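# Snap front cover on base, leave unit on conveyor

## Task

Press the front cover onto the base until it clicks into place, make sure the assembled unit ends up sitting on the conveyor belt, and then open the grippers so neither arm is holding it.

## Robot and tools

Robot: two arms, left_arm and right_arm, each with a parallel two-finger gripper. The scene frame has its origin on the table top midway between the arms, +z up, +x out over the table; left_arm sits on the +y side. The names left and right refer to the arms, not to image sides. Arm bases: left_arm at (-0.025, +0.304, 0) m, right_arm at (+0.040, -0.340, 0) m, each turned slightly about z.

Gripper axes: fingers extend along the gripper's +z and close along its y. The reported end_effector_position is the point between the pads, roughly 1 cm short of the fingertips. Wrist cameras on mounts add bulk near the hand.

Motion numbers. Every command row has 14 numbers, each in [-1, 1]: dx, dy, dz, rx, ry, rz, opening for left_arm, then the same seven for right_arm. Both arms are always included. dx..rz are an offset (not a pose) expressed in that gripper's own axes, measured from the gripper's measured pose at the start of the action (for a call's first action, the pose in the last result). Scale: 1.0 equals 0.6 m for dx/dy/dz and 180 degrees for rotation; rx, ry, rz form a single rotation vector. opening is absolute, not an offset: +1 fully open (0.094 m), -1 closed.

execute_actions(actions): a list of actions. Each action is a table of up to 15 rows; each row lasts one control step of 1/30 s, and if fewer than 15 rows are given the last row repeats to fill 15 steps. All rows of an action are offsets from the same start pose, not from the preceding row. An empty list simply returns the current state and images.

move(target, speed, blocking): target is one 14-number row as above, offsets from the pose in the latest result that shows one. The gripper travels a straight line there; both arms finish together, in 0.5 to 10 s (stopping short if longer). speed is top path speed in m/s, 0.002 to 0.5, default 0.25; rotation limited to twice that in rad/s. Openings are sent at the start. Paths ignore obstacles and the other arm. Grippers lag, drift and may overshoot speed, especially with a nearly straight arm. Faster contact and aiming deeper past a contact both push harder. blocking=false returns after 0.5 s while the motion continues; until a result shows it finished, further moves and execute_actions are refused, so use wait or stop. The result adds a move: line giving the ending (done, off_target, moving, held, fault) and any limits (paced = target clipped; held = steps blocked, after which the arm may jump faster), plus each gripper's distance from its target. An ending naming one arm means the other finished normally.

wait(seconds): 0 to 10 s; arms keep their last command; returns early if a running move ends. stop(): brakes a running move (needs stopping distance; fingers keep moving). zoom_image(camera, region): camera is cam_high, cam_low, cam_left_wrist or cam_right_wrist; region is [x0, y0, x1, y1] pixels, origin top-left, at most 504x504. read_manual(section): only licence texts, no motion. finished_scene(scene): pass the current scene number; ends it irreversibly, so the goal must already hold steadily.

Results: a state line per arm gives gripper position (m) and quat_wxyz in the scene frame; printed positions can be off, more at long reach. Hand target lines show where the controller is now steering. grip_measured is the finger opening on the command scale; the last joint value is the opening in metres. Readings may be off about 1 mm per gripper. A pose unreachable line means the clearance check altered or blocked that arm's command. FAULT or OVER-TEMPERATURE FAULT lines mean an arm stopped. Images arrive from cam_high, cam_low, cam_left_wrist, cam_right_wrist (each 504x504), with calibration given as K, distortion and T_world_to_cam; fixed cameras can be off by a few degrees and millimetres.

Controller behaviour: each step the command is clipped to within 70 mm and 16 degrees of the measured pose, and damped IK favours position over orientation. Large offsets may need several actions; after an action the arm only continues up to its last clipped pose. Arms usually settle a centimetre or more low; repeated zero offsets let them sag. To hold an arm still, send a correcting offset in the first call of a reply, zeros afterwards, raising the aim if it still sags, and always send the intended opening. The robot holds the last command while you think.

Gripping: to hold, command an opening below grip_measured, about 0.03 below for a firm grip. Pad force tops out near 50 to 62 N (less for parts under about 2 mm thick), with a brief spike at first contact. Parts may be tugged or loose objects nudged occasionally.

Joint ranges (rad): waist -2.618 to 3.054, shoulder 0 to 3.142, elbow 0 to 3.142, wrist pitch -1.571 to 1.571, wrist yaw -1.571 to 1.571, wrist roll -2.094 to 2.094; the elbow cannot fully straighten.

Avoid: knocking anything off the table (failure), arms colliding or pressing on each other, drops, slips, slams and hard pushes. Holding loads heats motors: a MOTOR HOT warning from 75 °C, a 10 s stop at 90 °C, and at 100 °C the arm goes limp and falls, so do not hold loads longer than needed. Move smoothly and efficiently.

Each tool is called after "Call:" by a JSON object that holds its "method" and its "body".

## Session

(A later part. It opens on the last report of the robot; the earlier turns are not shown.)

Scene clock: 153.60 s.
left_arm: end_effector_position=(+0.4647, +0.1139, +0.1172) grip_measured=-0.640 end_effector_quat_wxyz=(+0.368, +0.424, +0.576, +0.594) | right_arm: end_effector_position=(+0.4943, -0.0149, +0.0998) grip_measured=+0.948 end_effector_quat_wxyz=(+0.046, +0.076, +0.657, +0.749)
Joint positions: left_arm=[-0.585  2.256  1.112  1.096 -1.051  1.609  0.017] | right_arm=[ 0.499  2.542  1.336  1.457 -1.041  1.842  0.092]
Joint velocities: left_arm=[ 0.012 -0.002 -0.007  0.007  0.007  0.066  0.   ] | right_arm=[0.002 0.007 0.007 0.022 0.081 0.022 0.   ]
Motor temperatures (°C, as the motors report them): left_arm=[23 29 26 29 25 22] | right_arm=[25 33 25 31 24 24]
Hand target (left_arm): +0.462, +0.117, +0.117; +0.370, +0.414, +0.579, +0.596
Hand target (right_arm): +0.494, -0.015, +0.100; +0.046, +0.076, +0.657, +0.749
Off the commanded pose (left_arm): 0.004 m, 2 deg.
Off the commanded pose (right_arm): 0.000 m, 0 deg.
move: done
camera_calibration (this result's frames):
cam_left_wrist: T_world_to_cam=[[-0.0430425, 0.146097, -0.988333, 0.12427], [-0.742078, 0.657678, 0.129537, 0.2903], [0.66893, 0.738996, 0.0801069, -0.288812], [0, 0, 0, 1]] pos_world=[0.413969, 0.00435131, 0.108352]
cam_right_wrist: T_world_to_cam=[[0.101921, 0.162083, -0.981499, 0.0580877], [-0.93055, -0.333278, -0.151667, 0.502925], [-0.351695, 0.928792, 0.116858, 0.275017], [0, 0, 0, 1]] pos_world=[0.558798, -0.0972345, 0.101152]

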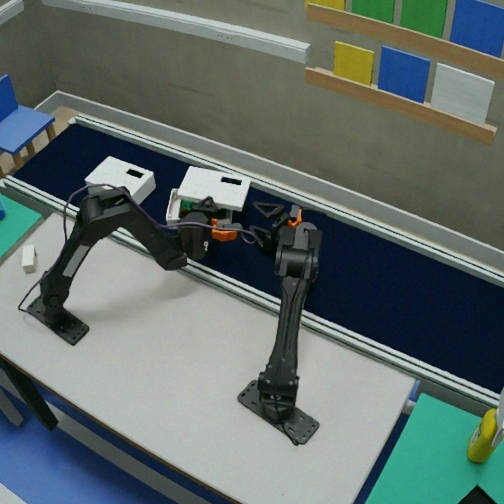

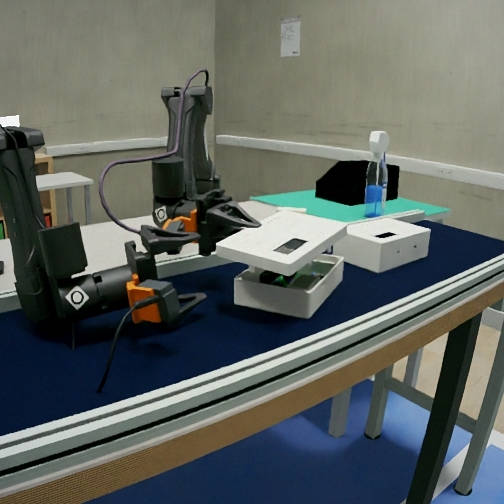

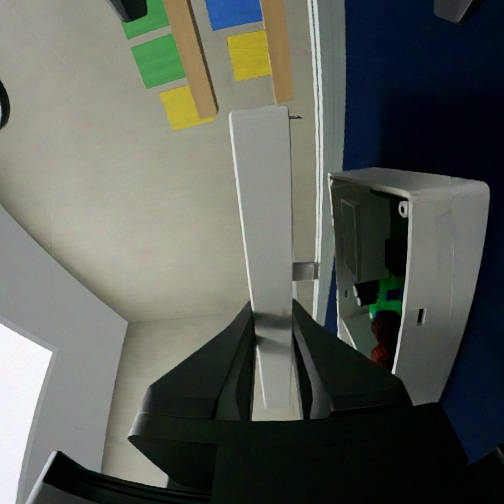

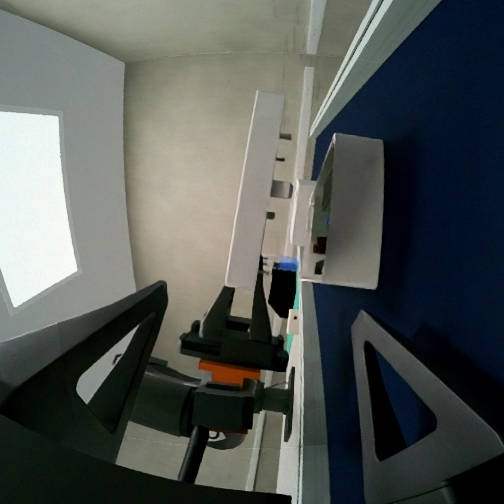

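Call:
{"method": "move", "body": {"target": [0.039,0,0.015,0,0,0,-1, 0,0,0,0,0,0,0.95], "speed": 0.05}}

Call:
{"method": "zoom_image", "body": {"camera": "cam_high", "region": [130,140,290,260]}}

Call:
{"method": "zoom_image", "body": {"camera": "cam_low", "region": [180,190,380,330]}}

Scene clock: 154.70 s.
left_arm: end_effector_position=(+0.4633, +0.1366, +0.1067) grip_measured=-0.640 end_effector_quat_wxyz=(+0.350, +0.438, +0.575, +0.595) | right_arm: end_effector_position=(+0.4943, -0.0149, +0.0998) grip_measured=+0.948 end_effector_quat_wxyz=(+0.046, +0.076, +0.657, +0.749)
Joint positions: left_arm=[-0.544  2.236  1.046  1.103 -1.015  1.615  0.017] | right_arm=[ 0.499  2.542  1.336  1.457 -1.041  1.842  0.092]
Joint velocities: left_arm=[-0.002  0.002 -0.017  0.022  0.081  0.007  0.   ] | right_arm=[-0.012 -0.012 -0.007  0.037  0.022 -0.081  0.   ]
Motor temperatures (°C, as the motors report them): left_arm=[23 29 26 29 25 22] | right_arm=[25 33 25 31 24 24]
Hand target (left_arm): +0.464, +0.139, +0.119; +0.368, +0.425, +0.576, +0.594
Hand target (right_arm): +0.494, -0.015, +0.100; +0.046, +0.076, +0.657, +0.749
Off the commanded pose (left_arm): 0.012 m, 3 deg.
Off the commanded pose (right_arm): 0.000 m, 0 deg.
move: off_target (left_arm)
camera_calibration (this result's frames):
cam_left_wrist: T_world_to_cam=[[-0.0786915, 0.173086, -0.981758, 0.122607], [-0.740116, 0.649618, 0.173852, 0.271222], [0.667859, 0.740296, 0.0769845, -0.303161], [0, 0, 0, 1]] pos_world=[0.412853, 0.0270167, 0.0965562]
cam_right_wrist: T_world_to_cam=[[0.101921, 0.162083, -0.981499, 0.0580877], [-0.93055, -0.333278, -0.151667, 0.502925], [-0.351695, 0.928792, 0.116858, 0.275017], [0, 0, 0, 1]] pos_world=[0.558798, -0.0972345, 0.101152]

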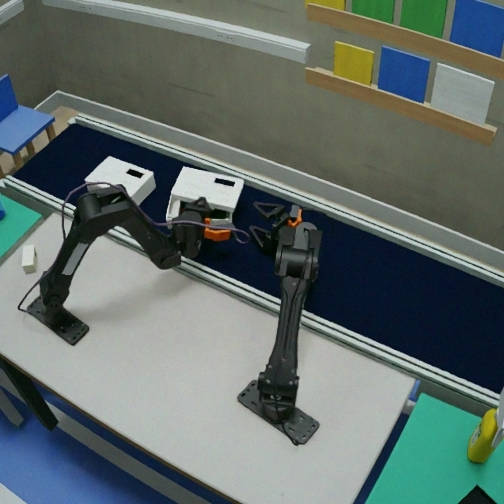

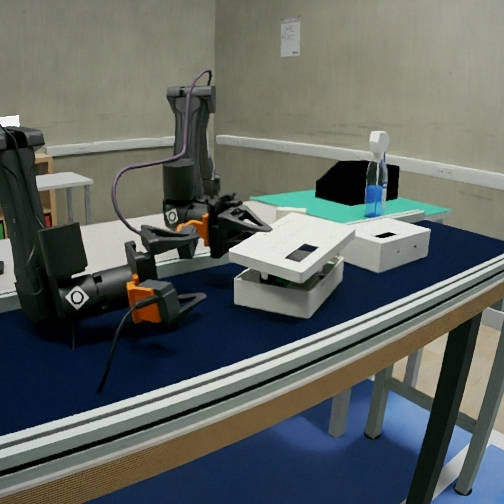

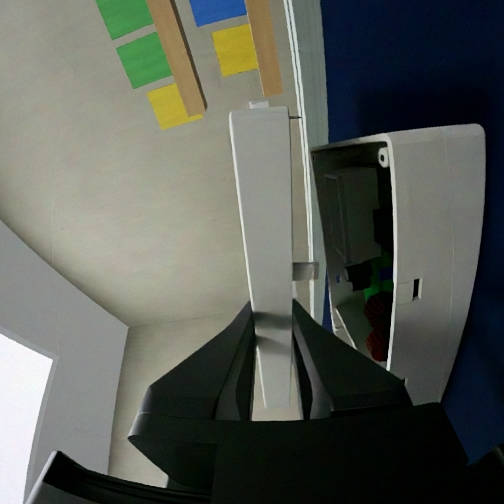

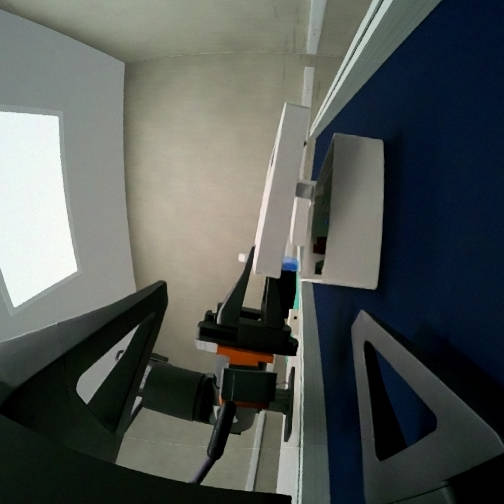

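Region (130, 140, 290, 260) of cam_high's 504x504 image, scaled by 3.150, with more detail than that image has; it fills the top 378 rows of this view, and the rest is white.

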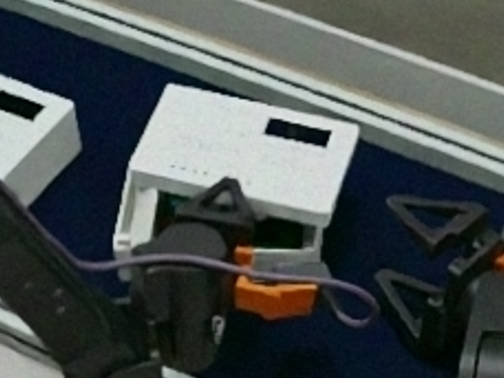

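Region (180, 190, 380, 330) of cam_low's 504x504 image, scaled by 2.520, with more detail than that image has; it fills the top 353 rows of this view, and the rest is white.

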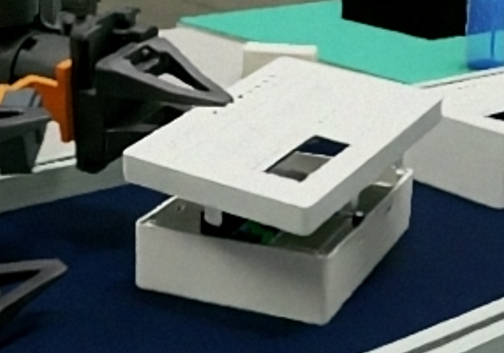

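Call:
{"method": "move", "body": {"target": [0,0.02,0,-0.015,0.055,0,-1, 0,0,0,0,0,0,0.95], "speed": 0.05}}

Call:
{"method": "zoom_image", "body": {"camera": "cam_high", "region": [130,140,290,260]}}

Call:
{"method": "zoom_image", "body": {"camera": "cam_low", "region": [180,190,380,330]}}

Scene clock: 157.37 s.
left_arm: end_effector_position=(+0.4637, +0.1417, +0.1093) grip_measured=-0.640 end_effector_quat_wxyz=(+0.294, +0.397, +0.584, +0.644) | right_arm: end_effector_position=(+0.4943, -0.0149, +0.0998) grip_measured=+0.948 end_effector_quat_wxyz=(+0.046, +0.076, +0.657, +0.749)
Joint positions: left_arm=[-0.565  2.327  1.156  1.178 -1.196  1.745  0.017] | right_arm=[ 0.499  2.542  1.336  1.457 -1.041  1.842  0.092]
Joint velocities: left_arm=[-0.002 -0.017 -0.002  0.051  0.007 -0.007  0.   ] | right_arm=[-0.012 -0.002  0.002  0.007  0.007  0.022 -0.001]
Motor temperatures (°C, as the motors report them): left_arm=[23 29 26 29 25 22] | right_arm=[25 33 25 32 24 24]
Hand target (left_arm): +0.464, +0.136, +0.118; +0.310, +0.377, +0.589, +0.644
Hand target (right_arm): +0.494, -0.015, +0.100; +0.046, +0.076, +0.657, +0.749
Off the commanded pose (left_arm): 0.011 m, 3 deg.
Off the commanded pose (right_arm): 0.000 m, 0 deg.
move: off_target (left_arm)
camera_calibration (this result's frames):
cam_left_wrist: T_world_to_cam=[[-0.0890932, 0.22428, -0.970444, 0.12063], [-0.836002, 0.512808, 0.195266, 0.32922], [0.541445, 0.82869, 0.141811, -0.268435], [0, 0, 0, 1]] pos_world=[0.431319, 0.0265683, 0.0908457]
cam_right_wrist: T_world_to_cam=[[0.101921, 0.162083, -0.981499, 0.0580877], [-0.93055, -0.333278, -0.151667, 0.502925], [-0.351695, 0.928792, 0.116858, 0.275017], [0, 0, 0, 1]] pos_world=[0.558798, -0.0972345, 0.101152]

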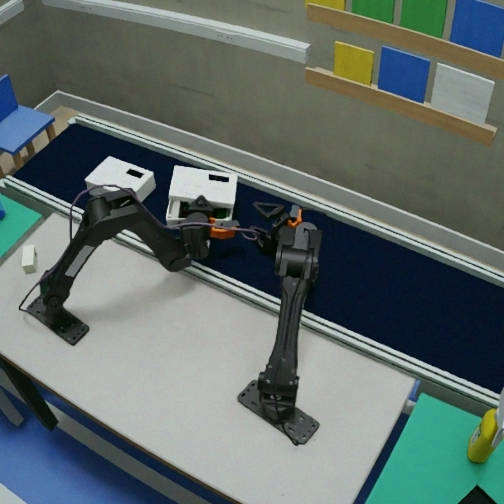

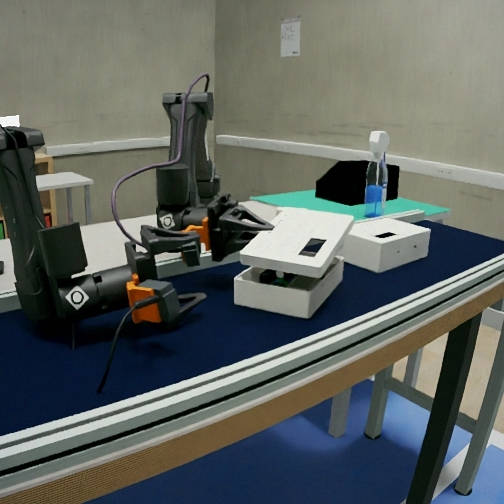

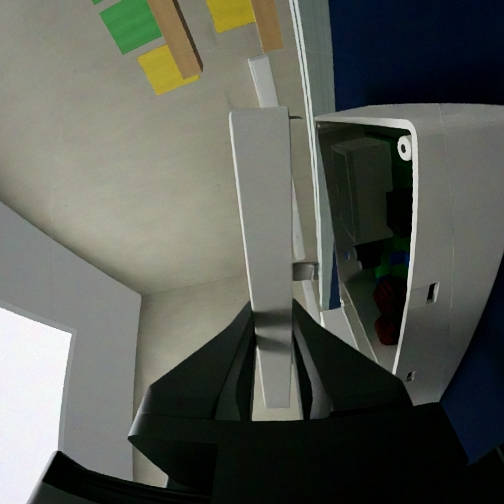

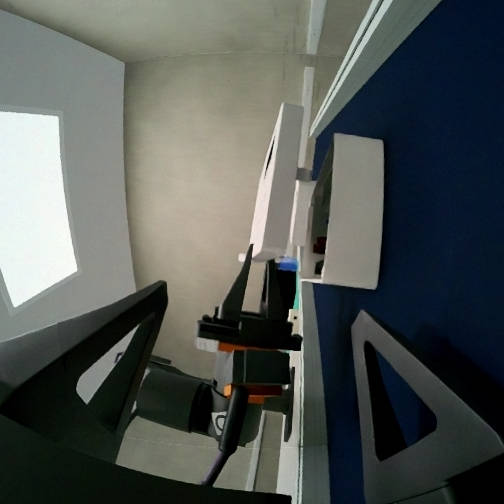

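Region (130, 140, 290, 260) of cam_high's 504x504 image, scaled by 3.150, with more detail than that image has; it fills the top 378 rows of this view, and the rest is white.

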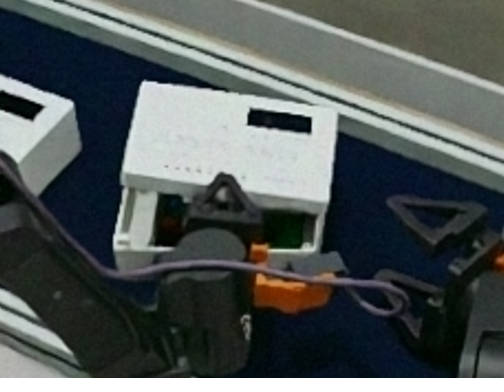

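Region (180, 190, 380, 330) of cam_low's 504x504 image, scaled by 2.520, with more detail than that image has; it fills the top 353 rows of this view, and the rest is white.

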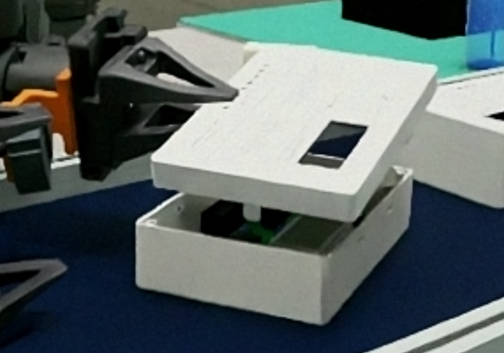

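Call:
{"method": "move", "body": {"target": [0,0.015,-0.033,0,0,-0.05,-1, 0,0,0,0,0,0,0.95], "speed": 0.05}}

Call:
{"method": "zoom_image", "body": {"camera": "cam_high", "region": [130,140,290,260]}}

Call:
{"method": "zoom_image", "body": {"camera": "cam_low", "region": [180,190,380,330]}}

Scene clock: 159.47 s.
left_arm: end_effector_position=(+0.4528, +0.1309, +0.1112) grip_measured=-0.640 end_effector_quat_wxyz=(+0.336, +0.360, +0.608, +0.623) | right_arm: end_effector_position=(+0.4943, -0.0149, +0.0998) grip_measured=+0.948 end_effector_quat_wxyz=(+0.046, +0.076, +0.657, +0.749)
Joint positions: left_arm=[-0.6    2.313  1.142  1.175 -1.226  1.613  0.017] | right_arm=[ 0.499  2.542  1.336  1.457 -1.041  1.842  0.092]
Joint velocities: left_arm=[-0.007 -0.002 -0.007 -0.007  0.022 -0.022  0.   ] | right_arm=[-0.012  0.002  0.022  0.007  0.037 -0.081  0.   ]
Motor temperatures (°C, as the motors report them): left_arm=[23 30 26 29 25 22] | right_arm=[25 33 25 32 24 24]
Hand target (left_arm): +0.448, +0.130, +0.118; +0.344, +0.350, +0.613, +0.619
Hand target (right_arm): +0.494, -0.015, +0.100; +0.046, +0.076, +0.657, +0.749
Off the commanded pose (left_arm): 0.009 m, 2 deg.
Off the commanded pose (right_arm): 0.000 m, 0 deg.
move: done
camera_calibration (this result's frames):
cam_left_wrist: T_world_to_cam=[[-0.0238288, 0.115494, -0.993022, 0.111156], [-0.842378, 0.532587, 0.0821566, 0.338154], [0.538359, 0.838458, 0.0845986, -0.247364], [0, 0, 0, 1]] pos_world=[0.420673, 0.0144705, 0.103526]
cam_right_wrist: T_world_to_cam=[[0.101921, 0.162083, -0.981499, 0.0580877], [-0.93055, -0.333278, -0.151667, 0.502925], [-0.351695, 0.928792, 0.116858, 0.275017], [0, 0, 0, 1]] pos_world=[0.558798, -0.0972345, 0.101152]

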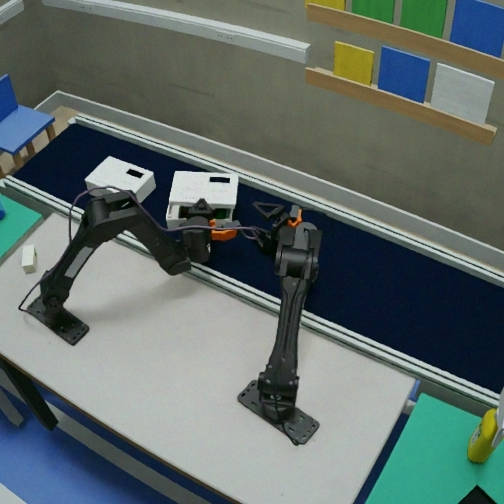

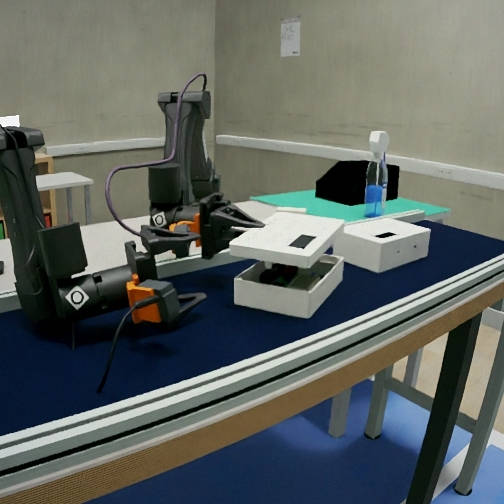

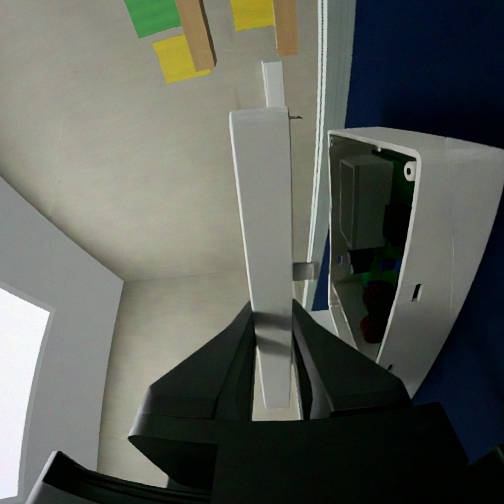

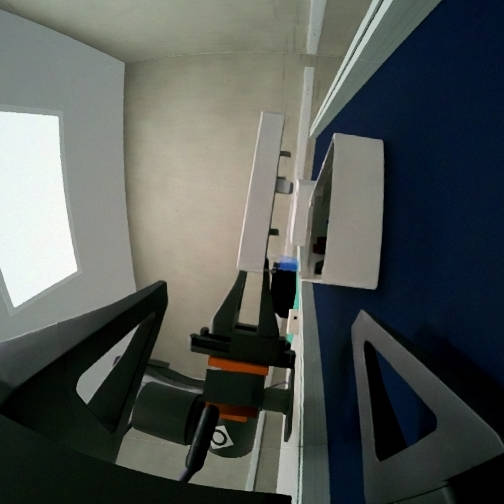

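Region (130, 140, 290, 260) of cam_high's 504x504 image, scaled by 3.150, with more detail than that image has; it fills the top 378 rows of this view, and the rest is white.

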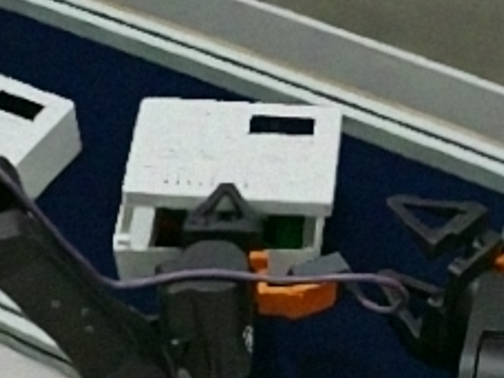

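Region (180, 190, 380, 330) of cam_low's 504x504 image, scaled by 2.520, with more detail than that image has; it fills the top 353 rows of this view, and the rest is white.

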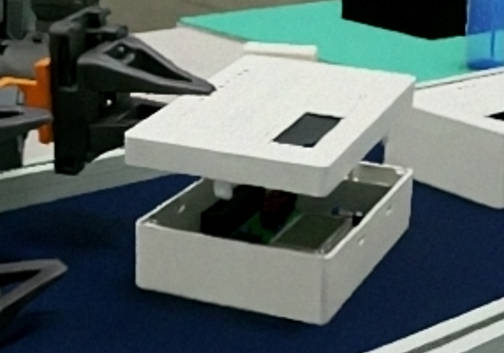

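Call:
{"method": "move", "body": {"target": [0.01,-0.035,0,0,0,0,-1, 0,0,0,0,0,0,0.95], "speed": 0.04}}

Call:
{"method": "zoom_image", "body": {"camera": "cam_high", "region": [130,140,290,260]}}

Call:
{"method": "zoom_image", "body": {"camera": "cam_low", "region": [180,190,380,330]}}

Scene clock: 160.47 s.
left_arm: end_effector_position=(+0.4490, +0.1340, +0.0899) grip_measured=-0.640 end_effector_quat_wxyz=(+0.327, +0.369, +0.607, +0.624) | right_arm: end_effector_position=(+0.4943, -0.0149, +0.0998) grip_measured=+0.948 end_effector_quat_wxyz=(+0.046, +0.076, +0.657, +0.749)
Joint positions: left_arm=[-0.6    2.359  1.123  1.213 -1.227  1.611  0.017] | right_arm=[ 0.499  2.542  1.336  1.457 -1.041  1.842  0.092]
Joint velocities: left_arm=[-0.002  0.007 -0.002  0.081 -0.037 -0.007 -0.   ] | right_arm=[-0.022 -0.007 -0.002 -0.037  0.037 -0.022  0.   ]
Motor temperatures (°C, as the motors report them): left_arm=[23 30 26 29 25 22] | right_arm=[25 33 25 32 24 24]
Hand target (left_arm): +0.449, +0.137, +0.091; +0.336, +0.360, +0.609, +0.622
Hand target (right_arm): +0.494, -0.015, +0.100; +0.046, +0.076, +0.657, +0.749
Off the commanded pose (left_arm): 0.003 m, 1 deg.
Off the commanded pose (right_arm): 0.000 m, 0 deg.
move: done
camera_calibration (this result's frames):
cam_left_wrist: T_world_to_cam=[[-0.0436989, 0.130861, -0.990437, 0.0961909], [-0.840692, 0.530792, 0.107223, 0.332286], [0.539747, 0.837338, 0.086819, -0.246816], [0, 0, 0, 1]] pos_world=[0.416772, 0.0177061, 0.0810708]
cam_right_wrist: T_world_to_cam=[[0.101921, 0.162083, -0.981499, 0.0580877], [-0.93055, -0.333278, -0.151667, 0.502925], [-0.351695, 0.928792, 0.116858, 0.275017], [0, 0, 0, 1]] pos_world=[0.558798, -0.0972345, 0.101152]

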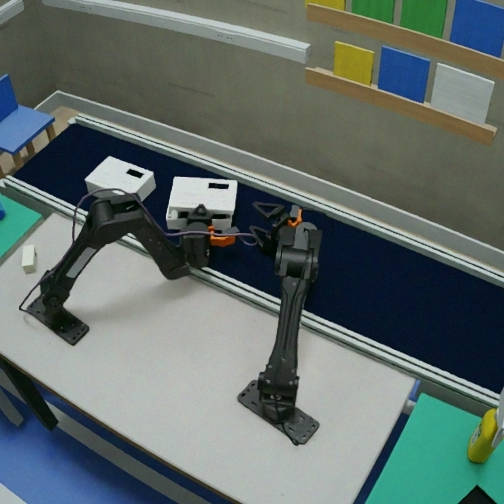

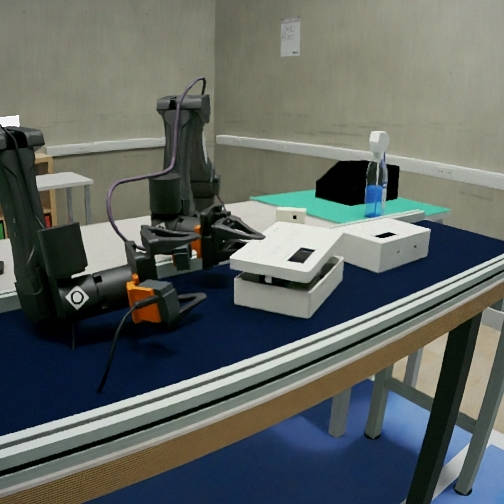

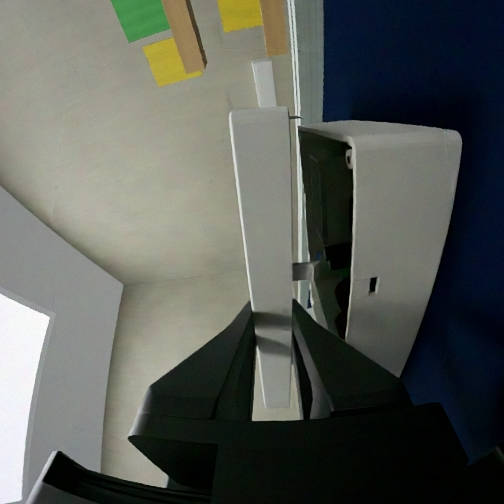

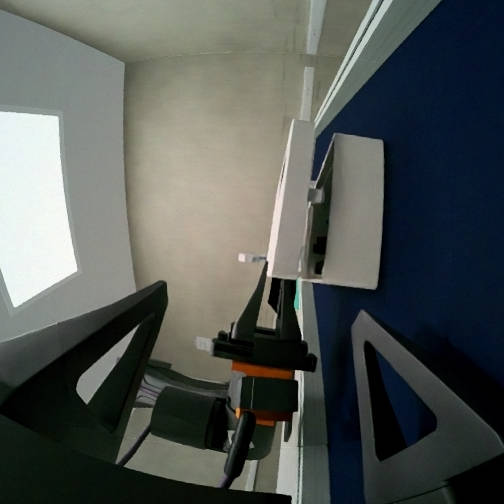

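Region (130, 140, 290, 260) of cam_high's 504x504 image, scaled by 3.150, with more detail than that image has; it fills the top 378 rows of this view, and the rest is white.

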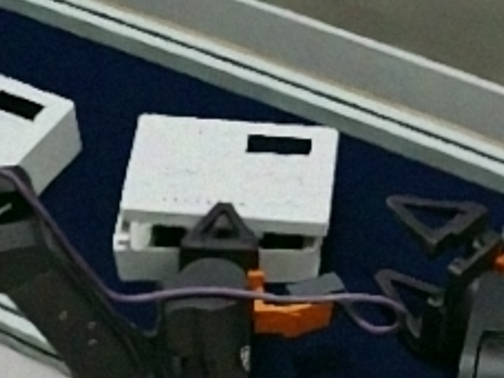

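Region (180, 190, 380, 330) of cam_low's 504x504 image, scaled by 2.520, with more detail than that image has; it fills the top 353 rows of this view, and the rest is white.

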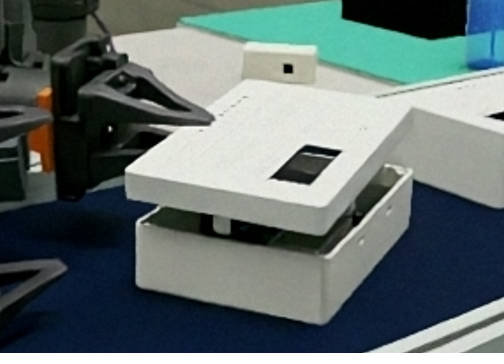

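Call:
{"method": "move", "body": {"target": [0.008,-0.014,0,0,0,0,-1, 0,0,0,0,0,0,0.95], "speed": 0.03}}

Call:
{"method": "zoom_image", "body": {"camera": "cam_low", "region": [180,190,380,330]}}

Scene clock: 161.53 s.
left_arm: end_effector_position=(+0.4468, +0.1358, +0.0831) grip_measured=-0.640 end_effector_quat_wxyz=(+0.322, +0.374, +0.605, +0.625) | right_arm: end_effector_position=(+0.4943, -0.0149, +0.0998) grip_measured=+0.948 end_effector_quat_wxyz=(+0.046, +0.076, +0.657, +0.749)
Joint positions: left_arm=[-0.6    2.369  1.111  1.22  -1.227  1.612  0.017] | right_arm=[ 0.499  2.542  1.336  1.457 -1.041  1.842  0.092]
Joint velocities: left_arm=[-0.002 -0.012 -0.017  0.022  0.051 -0.095  0.001] | right_arm=[-0.007 -0.002 -0.002  0.051 -0.037 -0.037 -0.   ]
Motor temperatures (°C, as the motors report them): left_arm=[23 30 26 29 25 22] | right_arm=[25 33 25 32 24 24]
Hand target (left_arm): +0.446, +0.139, +0.082; +0.327, +0.369, +0.607, +0.623
Hand target (right_arm): +0.494, -0.015, +0.100; +0.046, +0.076, +0.657, +0.749
Off the commanded pose (left_arm): 0.003 m, 1 deg.
Off the commanded pose (right_arm): 0.000 m, 0 deg.
move: done
camera_calibration (this result's frames):
cam_left_wrist: T_world_to_cam=[[-0.0556794, 0.141147, -0.988422, 0.0928497], [-0.839292, 0.529606, 0.122907, 0.328418], [0.540822, 0.836418, 0.0889757, -0.247076], [0, 0, 0, 1]] pos_world=[0.414433, 0.0196213, 0.0733936]
cam_right_wrist: T_world_to_cam=[[0.101921, 0.162083, -0.981499, 0.0580877], [-0.93055, -0.333278, -0.151667, 0.502925], [-0.351695, 0.928792, 0.116858, 0.275017], [0, 0, 0, 1]] pos_world=[0.558798, -0.0972345, 0.101152]

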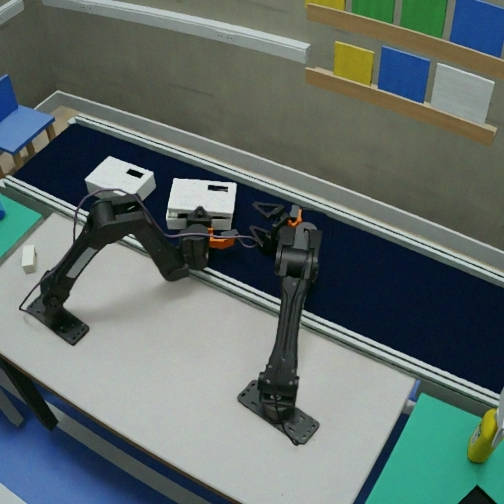

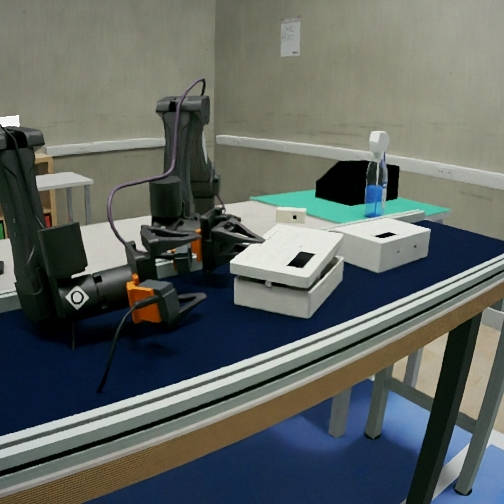

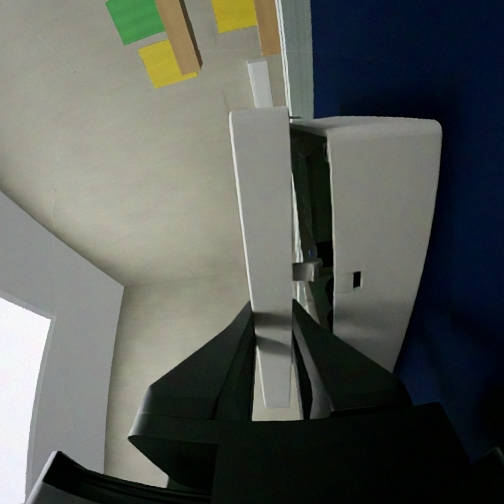

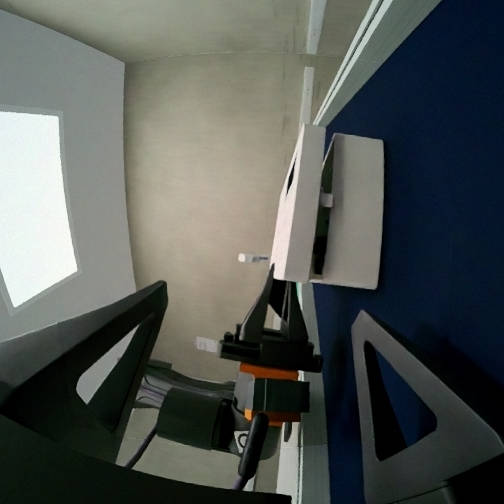

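Region (180, 190, 380, 330) of cam_low's 504x504 image, scaled by 2.520, with more detail than that image has; it fills the top 353 rows of this view, and the rest is white.

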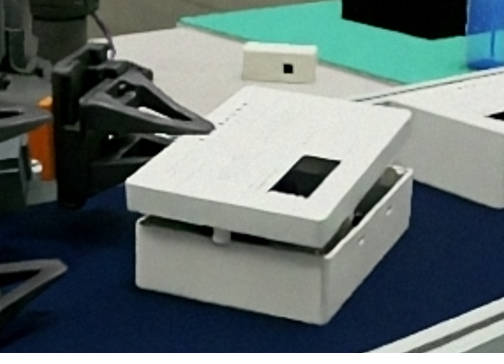

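Call:
{"method": "execute_actions", "body": {"actions": [[[0,0.012,0,0,0,0,-1, 0,0,0,0,0,0,0.95]],[[0.02,0.003,0,0,0,0,-1, 0,0,0,0,0,0,0.95]]]}}

Call:
{"method": "zoom_image", "body": {"camera": "cam_low", "region": [180,190,380,330]}}

Call:
{"method": "zoom_image", "body": {"camera": "cam_high", "region": [130,140,290,260]}}

Scene clock: 162.73 s.
left_arm: end_effector_position=(+0.4410, +0.1399, +0.0770) grip_measured=-0.640 end_effector_quat_wxyz=(+0.311, +0.389, +0.601, +0.625) | right_arm: end_effector_position=(+0.4943, -0.0149, +0.0998) grip_measured=+0.948 end_effector_quat_wxyz=(+0.046, +0.076, +0.657, +0.749)
Joint positions: left_arm=[-0.6    2.358  1.072  1.212 -1.218  1.615  0.017] | right_arm=[ 0.499  2.542  1.336  1.457 -1.041  1.842  0.092]
Joint velocities: left_arm=[-0.002 -0.022  0.007  0.007 -0.022  0.007 -0.001] | right_arm=[-0.007  0.012  0.012 -0.051  0.081 -0.051 -0.   ]
Motor temperatures (°C, as the motors report them): left_arm=[23 30 26 29 25 22] | right_arm=[25 33 25 32 24 24]
Hand target (left_arm): +0.441, +0.146, +0.084; +0.315, +0.381, +0.604, +0.626
Hand target (right_arm): +0.494, -0.015, +0.100; +0.046, +0.076, +0.657, +0.749
Off the commanded pose (left_arm): 0.009 m, 1 deg.
Off the commanded pose (right_arm): 0.000 m, 0 deg.
camera_calibration (this result's frames):
cam_left_wrist: T_world_to_cam=[[-0.082814, 0.165523, -0.982723, 0.0941429], [-0.830734, 0.533234, 0.15982, 0.315074], [0.550475, 0.829616, 0.0933467, -0.250453], [0, 0, 0, 1]] pos_world=[0.407407, 0.024189, 0.0655401]
cam_right_wrist: T_world_to_cam=[[0.101921, 0.162083, -0.981499, 0.0580877], [-0.93055, -0.333278, -0.151667, 0.502925], [-0.351695, 0.928792, 0.116858, 0.275017], [0, 0, 0, 1]] pos_world=[0.558798, -0.0972345, 0.101152]

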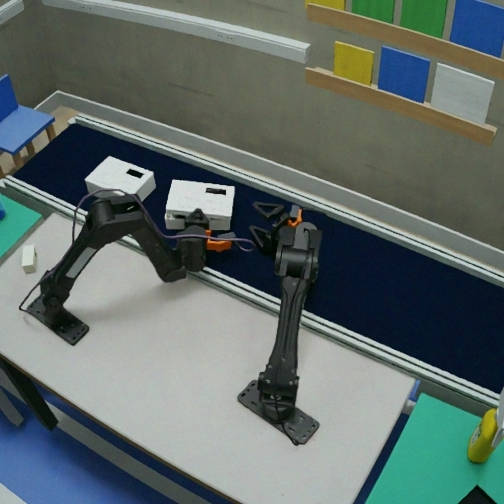

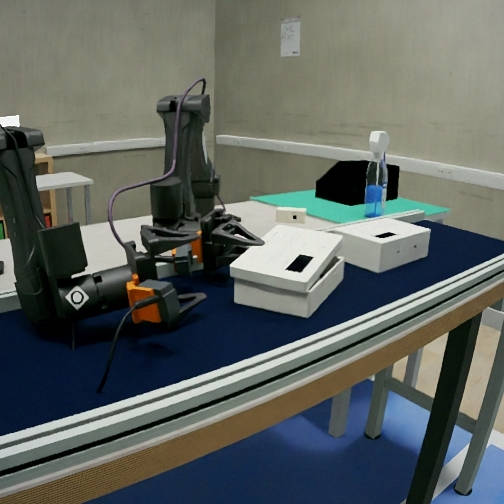

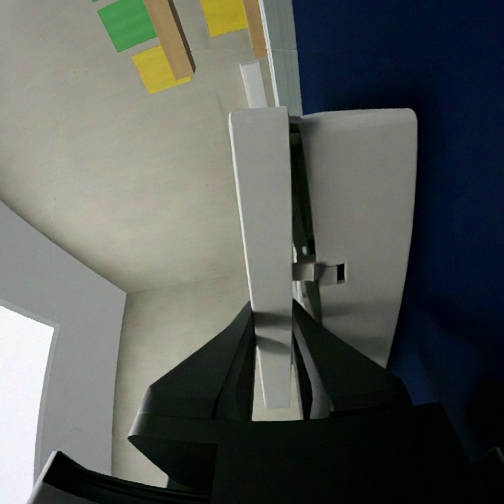

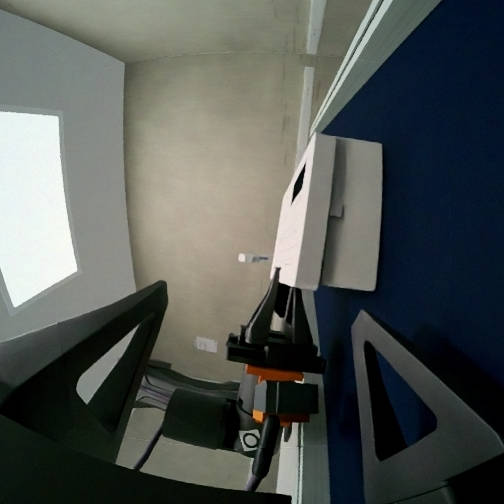

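Region (180, 190, 380, 330) of cam_low's 504x504 image, scaled by 2.520, with more detail than that image has; it fills the top 353 rows of this view, and the rest is white.

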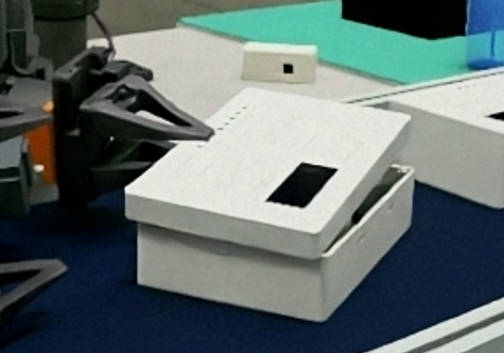

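Region (130, 140, 290, 260) of cam_high's 504x504 image, scaled by 3.150, with more detail than that image has; it fills the top 378 rows of this view, and the rest is white.

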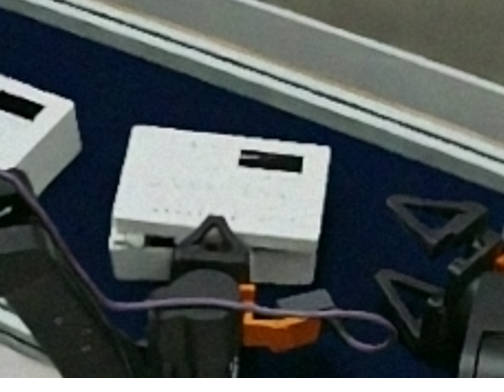

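Call:
{"method": "move", "body": {"target": [0,0.045,0,-0.01,0,-0.02,-1, 0,0,0,0,0,0,0.95], "speed": 0.04}}

Call:
{"method": "move", "body": {"target": [0.025,0.012,0.018,0,0,0,-1, 0,0,0,0,0,0,0.95], "speed": 0.04}}

Call:
{"method": "zoom_image", "body": {"camera": "cam_low", "region": [180,190,380,330]}}

Call:
{"method": "zoom_image", "body": {"camera": "cam_high", "region": [130,140,290,260]}}

Scene clock: 164.13 s.
left_arm: end_effector_position=(+0.4418, +0.1392, +0.0890) grip_measured=-0.640 end_effector_quat_wxyz=(+0.317, +0.384, +0.599, +0.627) | right_arm: end_effector_position=(+0.4943, -0.0149, +0.0998) grip_measured=+0.948 end_effector_quat_wxyz=(+0.046, +0.076, +0.657, +0.749)
Joint positions: left_arm=[-0.6    2.335  1.072  1.226 -1.218  1.64   0.017] | right_arm=[ 0.499  2.542  1.336  1.457 -1.041  1.842  0.092]
Joint velocities: left_arm=[-0.002  0.017  0.002  0.022  0.066  0.007 -0.   ] | right_arm=[-0.002  0.002 -0.017  0.007  0.066  0.037 -0.   ]
Motor temperatures (°C, as the motors report them): left_arm=[23 30 26 29 25 22] | right_arm=[25 33 25 32 24 24]
Hand target (left_arm): +0.443, +0.138, +0.104; +0.336, +0.365, +0.603, +0.625
Hand target (right_arm): +0.494, -0.015, +0.100; +0.046, +0.076, +0.657, +0.749
Off the commanded pose (left_arm): 0.015 m, 3 deg.
Off the commanded pose (right_arm): 0.000 m, 0 deg.
move: off_target (left_arm)
camera_calibration (this result's frames):
cam_left_wrist: T_world_to_cam=[[-0.0669548, 0.163464, -0.984275, 0.0995318], [-0.832508, 0.534589, 0.145413, 0.316058], [0.549952, 0.829153, 0.100292, -0.251746], [0, 0, 0, 1]] pos_world=[0.408233, 0.0235048, 0.0772558]
cam_right_wrist: T_world_to_cam=[[0.101921, 0.162083, -0.981499, 0.0580877], [-0.93055, -0.333278, -0.151667, 0.502925], [-0.351695, 0.928792, 0.116858, 0.275017], [0, 0, 0, 1]] pos_world=[0.558798, -0.0972345, 0.101152]

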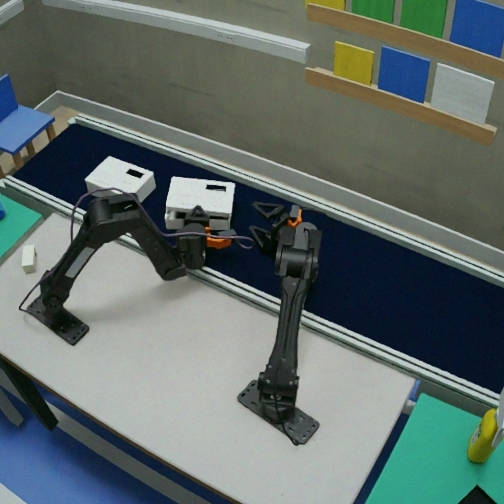

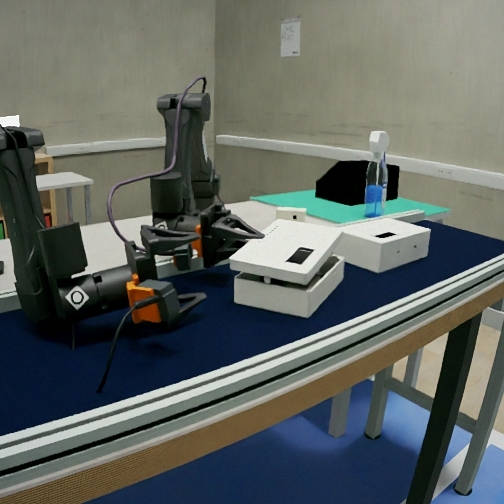

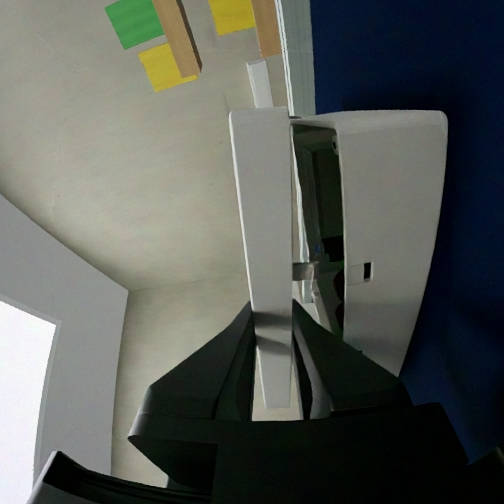

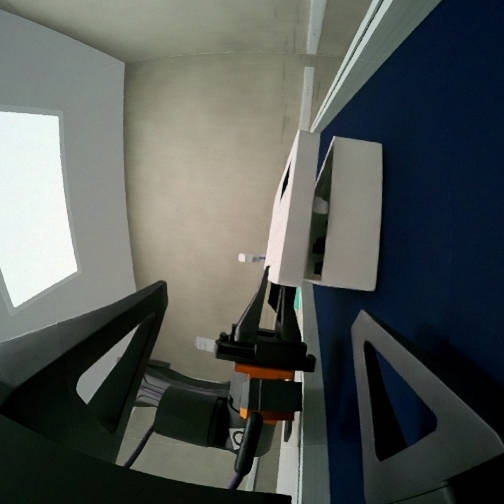

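Scene clock: 165.00 s.
left_arm: end_effector_position=(+0.4441, +0.1516, +0.0906) grip_measured=-0.640 end_effector_quat_wxyz=(+0.313, +0.392, +0.596, +0.627) | right_arm: end_effector_position=(+0.4943, -0.0149, +0.0998) grip_measured=+0.948 end_effector_quat_wxyz=(+0.046, +0.076, +0.657, +0.749)
Joint positions: left_arm=[-0.571  2.31   1.037  1.226 -1.182  1.646  0.017] | right_arm=[ 0.499  2.542  1.336  1.457 -1.041  1.842  0.092]
Joint velocities: left_arm=[-0.007 -0.012  0.007 -0.022 -0.037 -0.037  0.   ] | right_arm=[ 0.032 -0.017  0.002  0.022  0.051  0.007  0.   ]
Motor temperatures (°C, as the motors report them): left_arm=[23 30 26 29 25 22] | right_arm=[25 33 25 32 24 24]
Hand target (left_arm): +0.444, +0.157, +0.098; +0.316, +0.384, +0.599, +0.627
Hand target (right_arm): +0.494, -0.015, +0.100; +0.046, +0.076, +0.657, +0.749
Off the commanded pose (left_arm): 0.009 m, 1 deg.
Off the commanded pose (right_arm): 0.000 m, 0 deg.
move: done
camera_calibration (this result's frames):
cam_left_wrist: T_world_to_cam=[[-0.0774254, 0.174028, -0.981692, 0.10203], [-0.827193, 0.538451, 0.160693, 0.306753], [0.556559, 0.82449, 0.102265, -0.265917], [0, 0, 0, 1]] pos_world=[0.409642, 0.0363186, 0.0780632]
cam_right_wrist: T_world_to_cam=[[0.101921, 0.162083, -0.981499, 0.0580877], [-0.93055, -0.333278, -0.151667, 0.502925], [-0.351695, 0.928792, 0.116858, 0.275017], [0, 0, 0, 1]] pos_world=[0.558798, -0.0972345, 0.101152]

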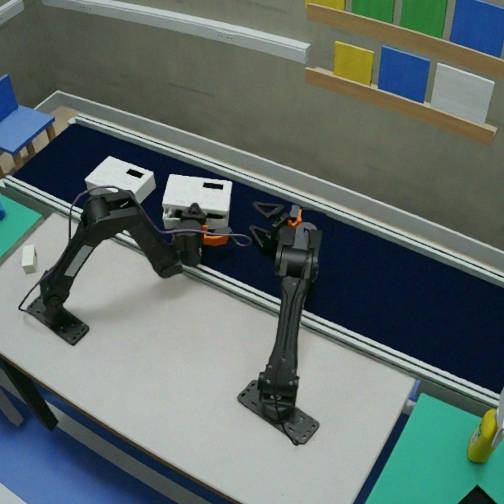

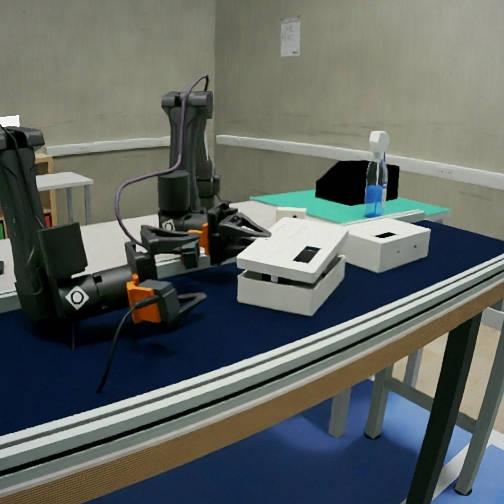

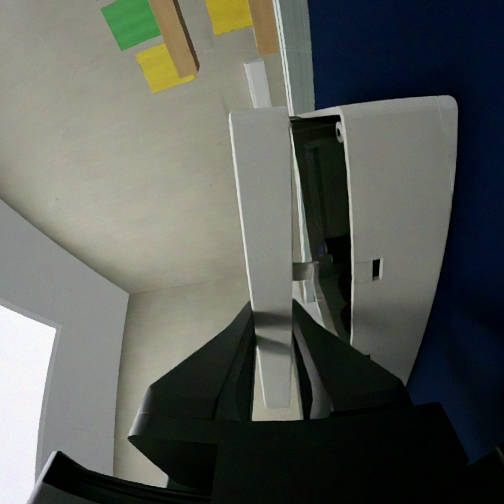

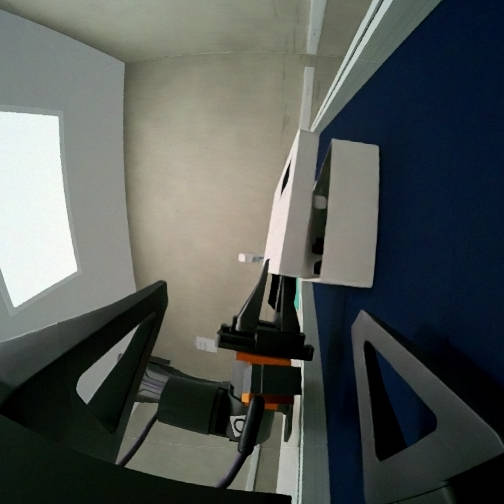

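Region (180, 190, 380, 330) of cam_low's 504x504 image, scaled by 2.520, with more detail than that image has; it fills the top 353 rows of this view, and the rest is white.

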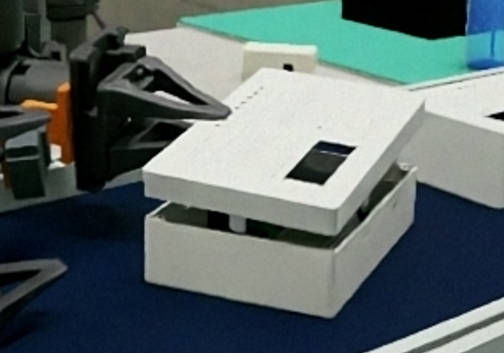

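Region (130, 140, 290, 260) of cam_high's 504x504 image, scaled by 3.150, with more detail than that image has; it fills the top 378 rows of this view, and the rest is white.

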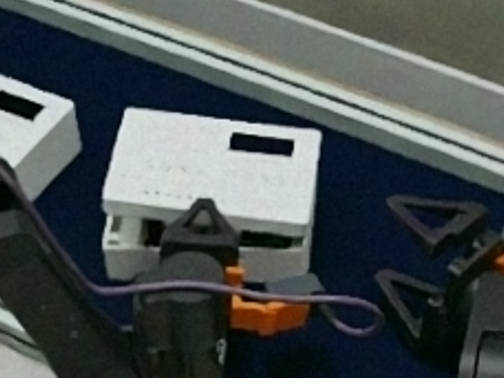

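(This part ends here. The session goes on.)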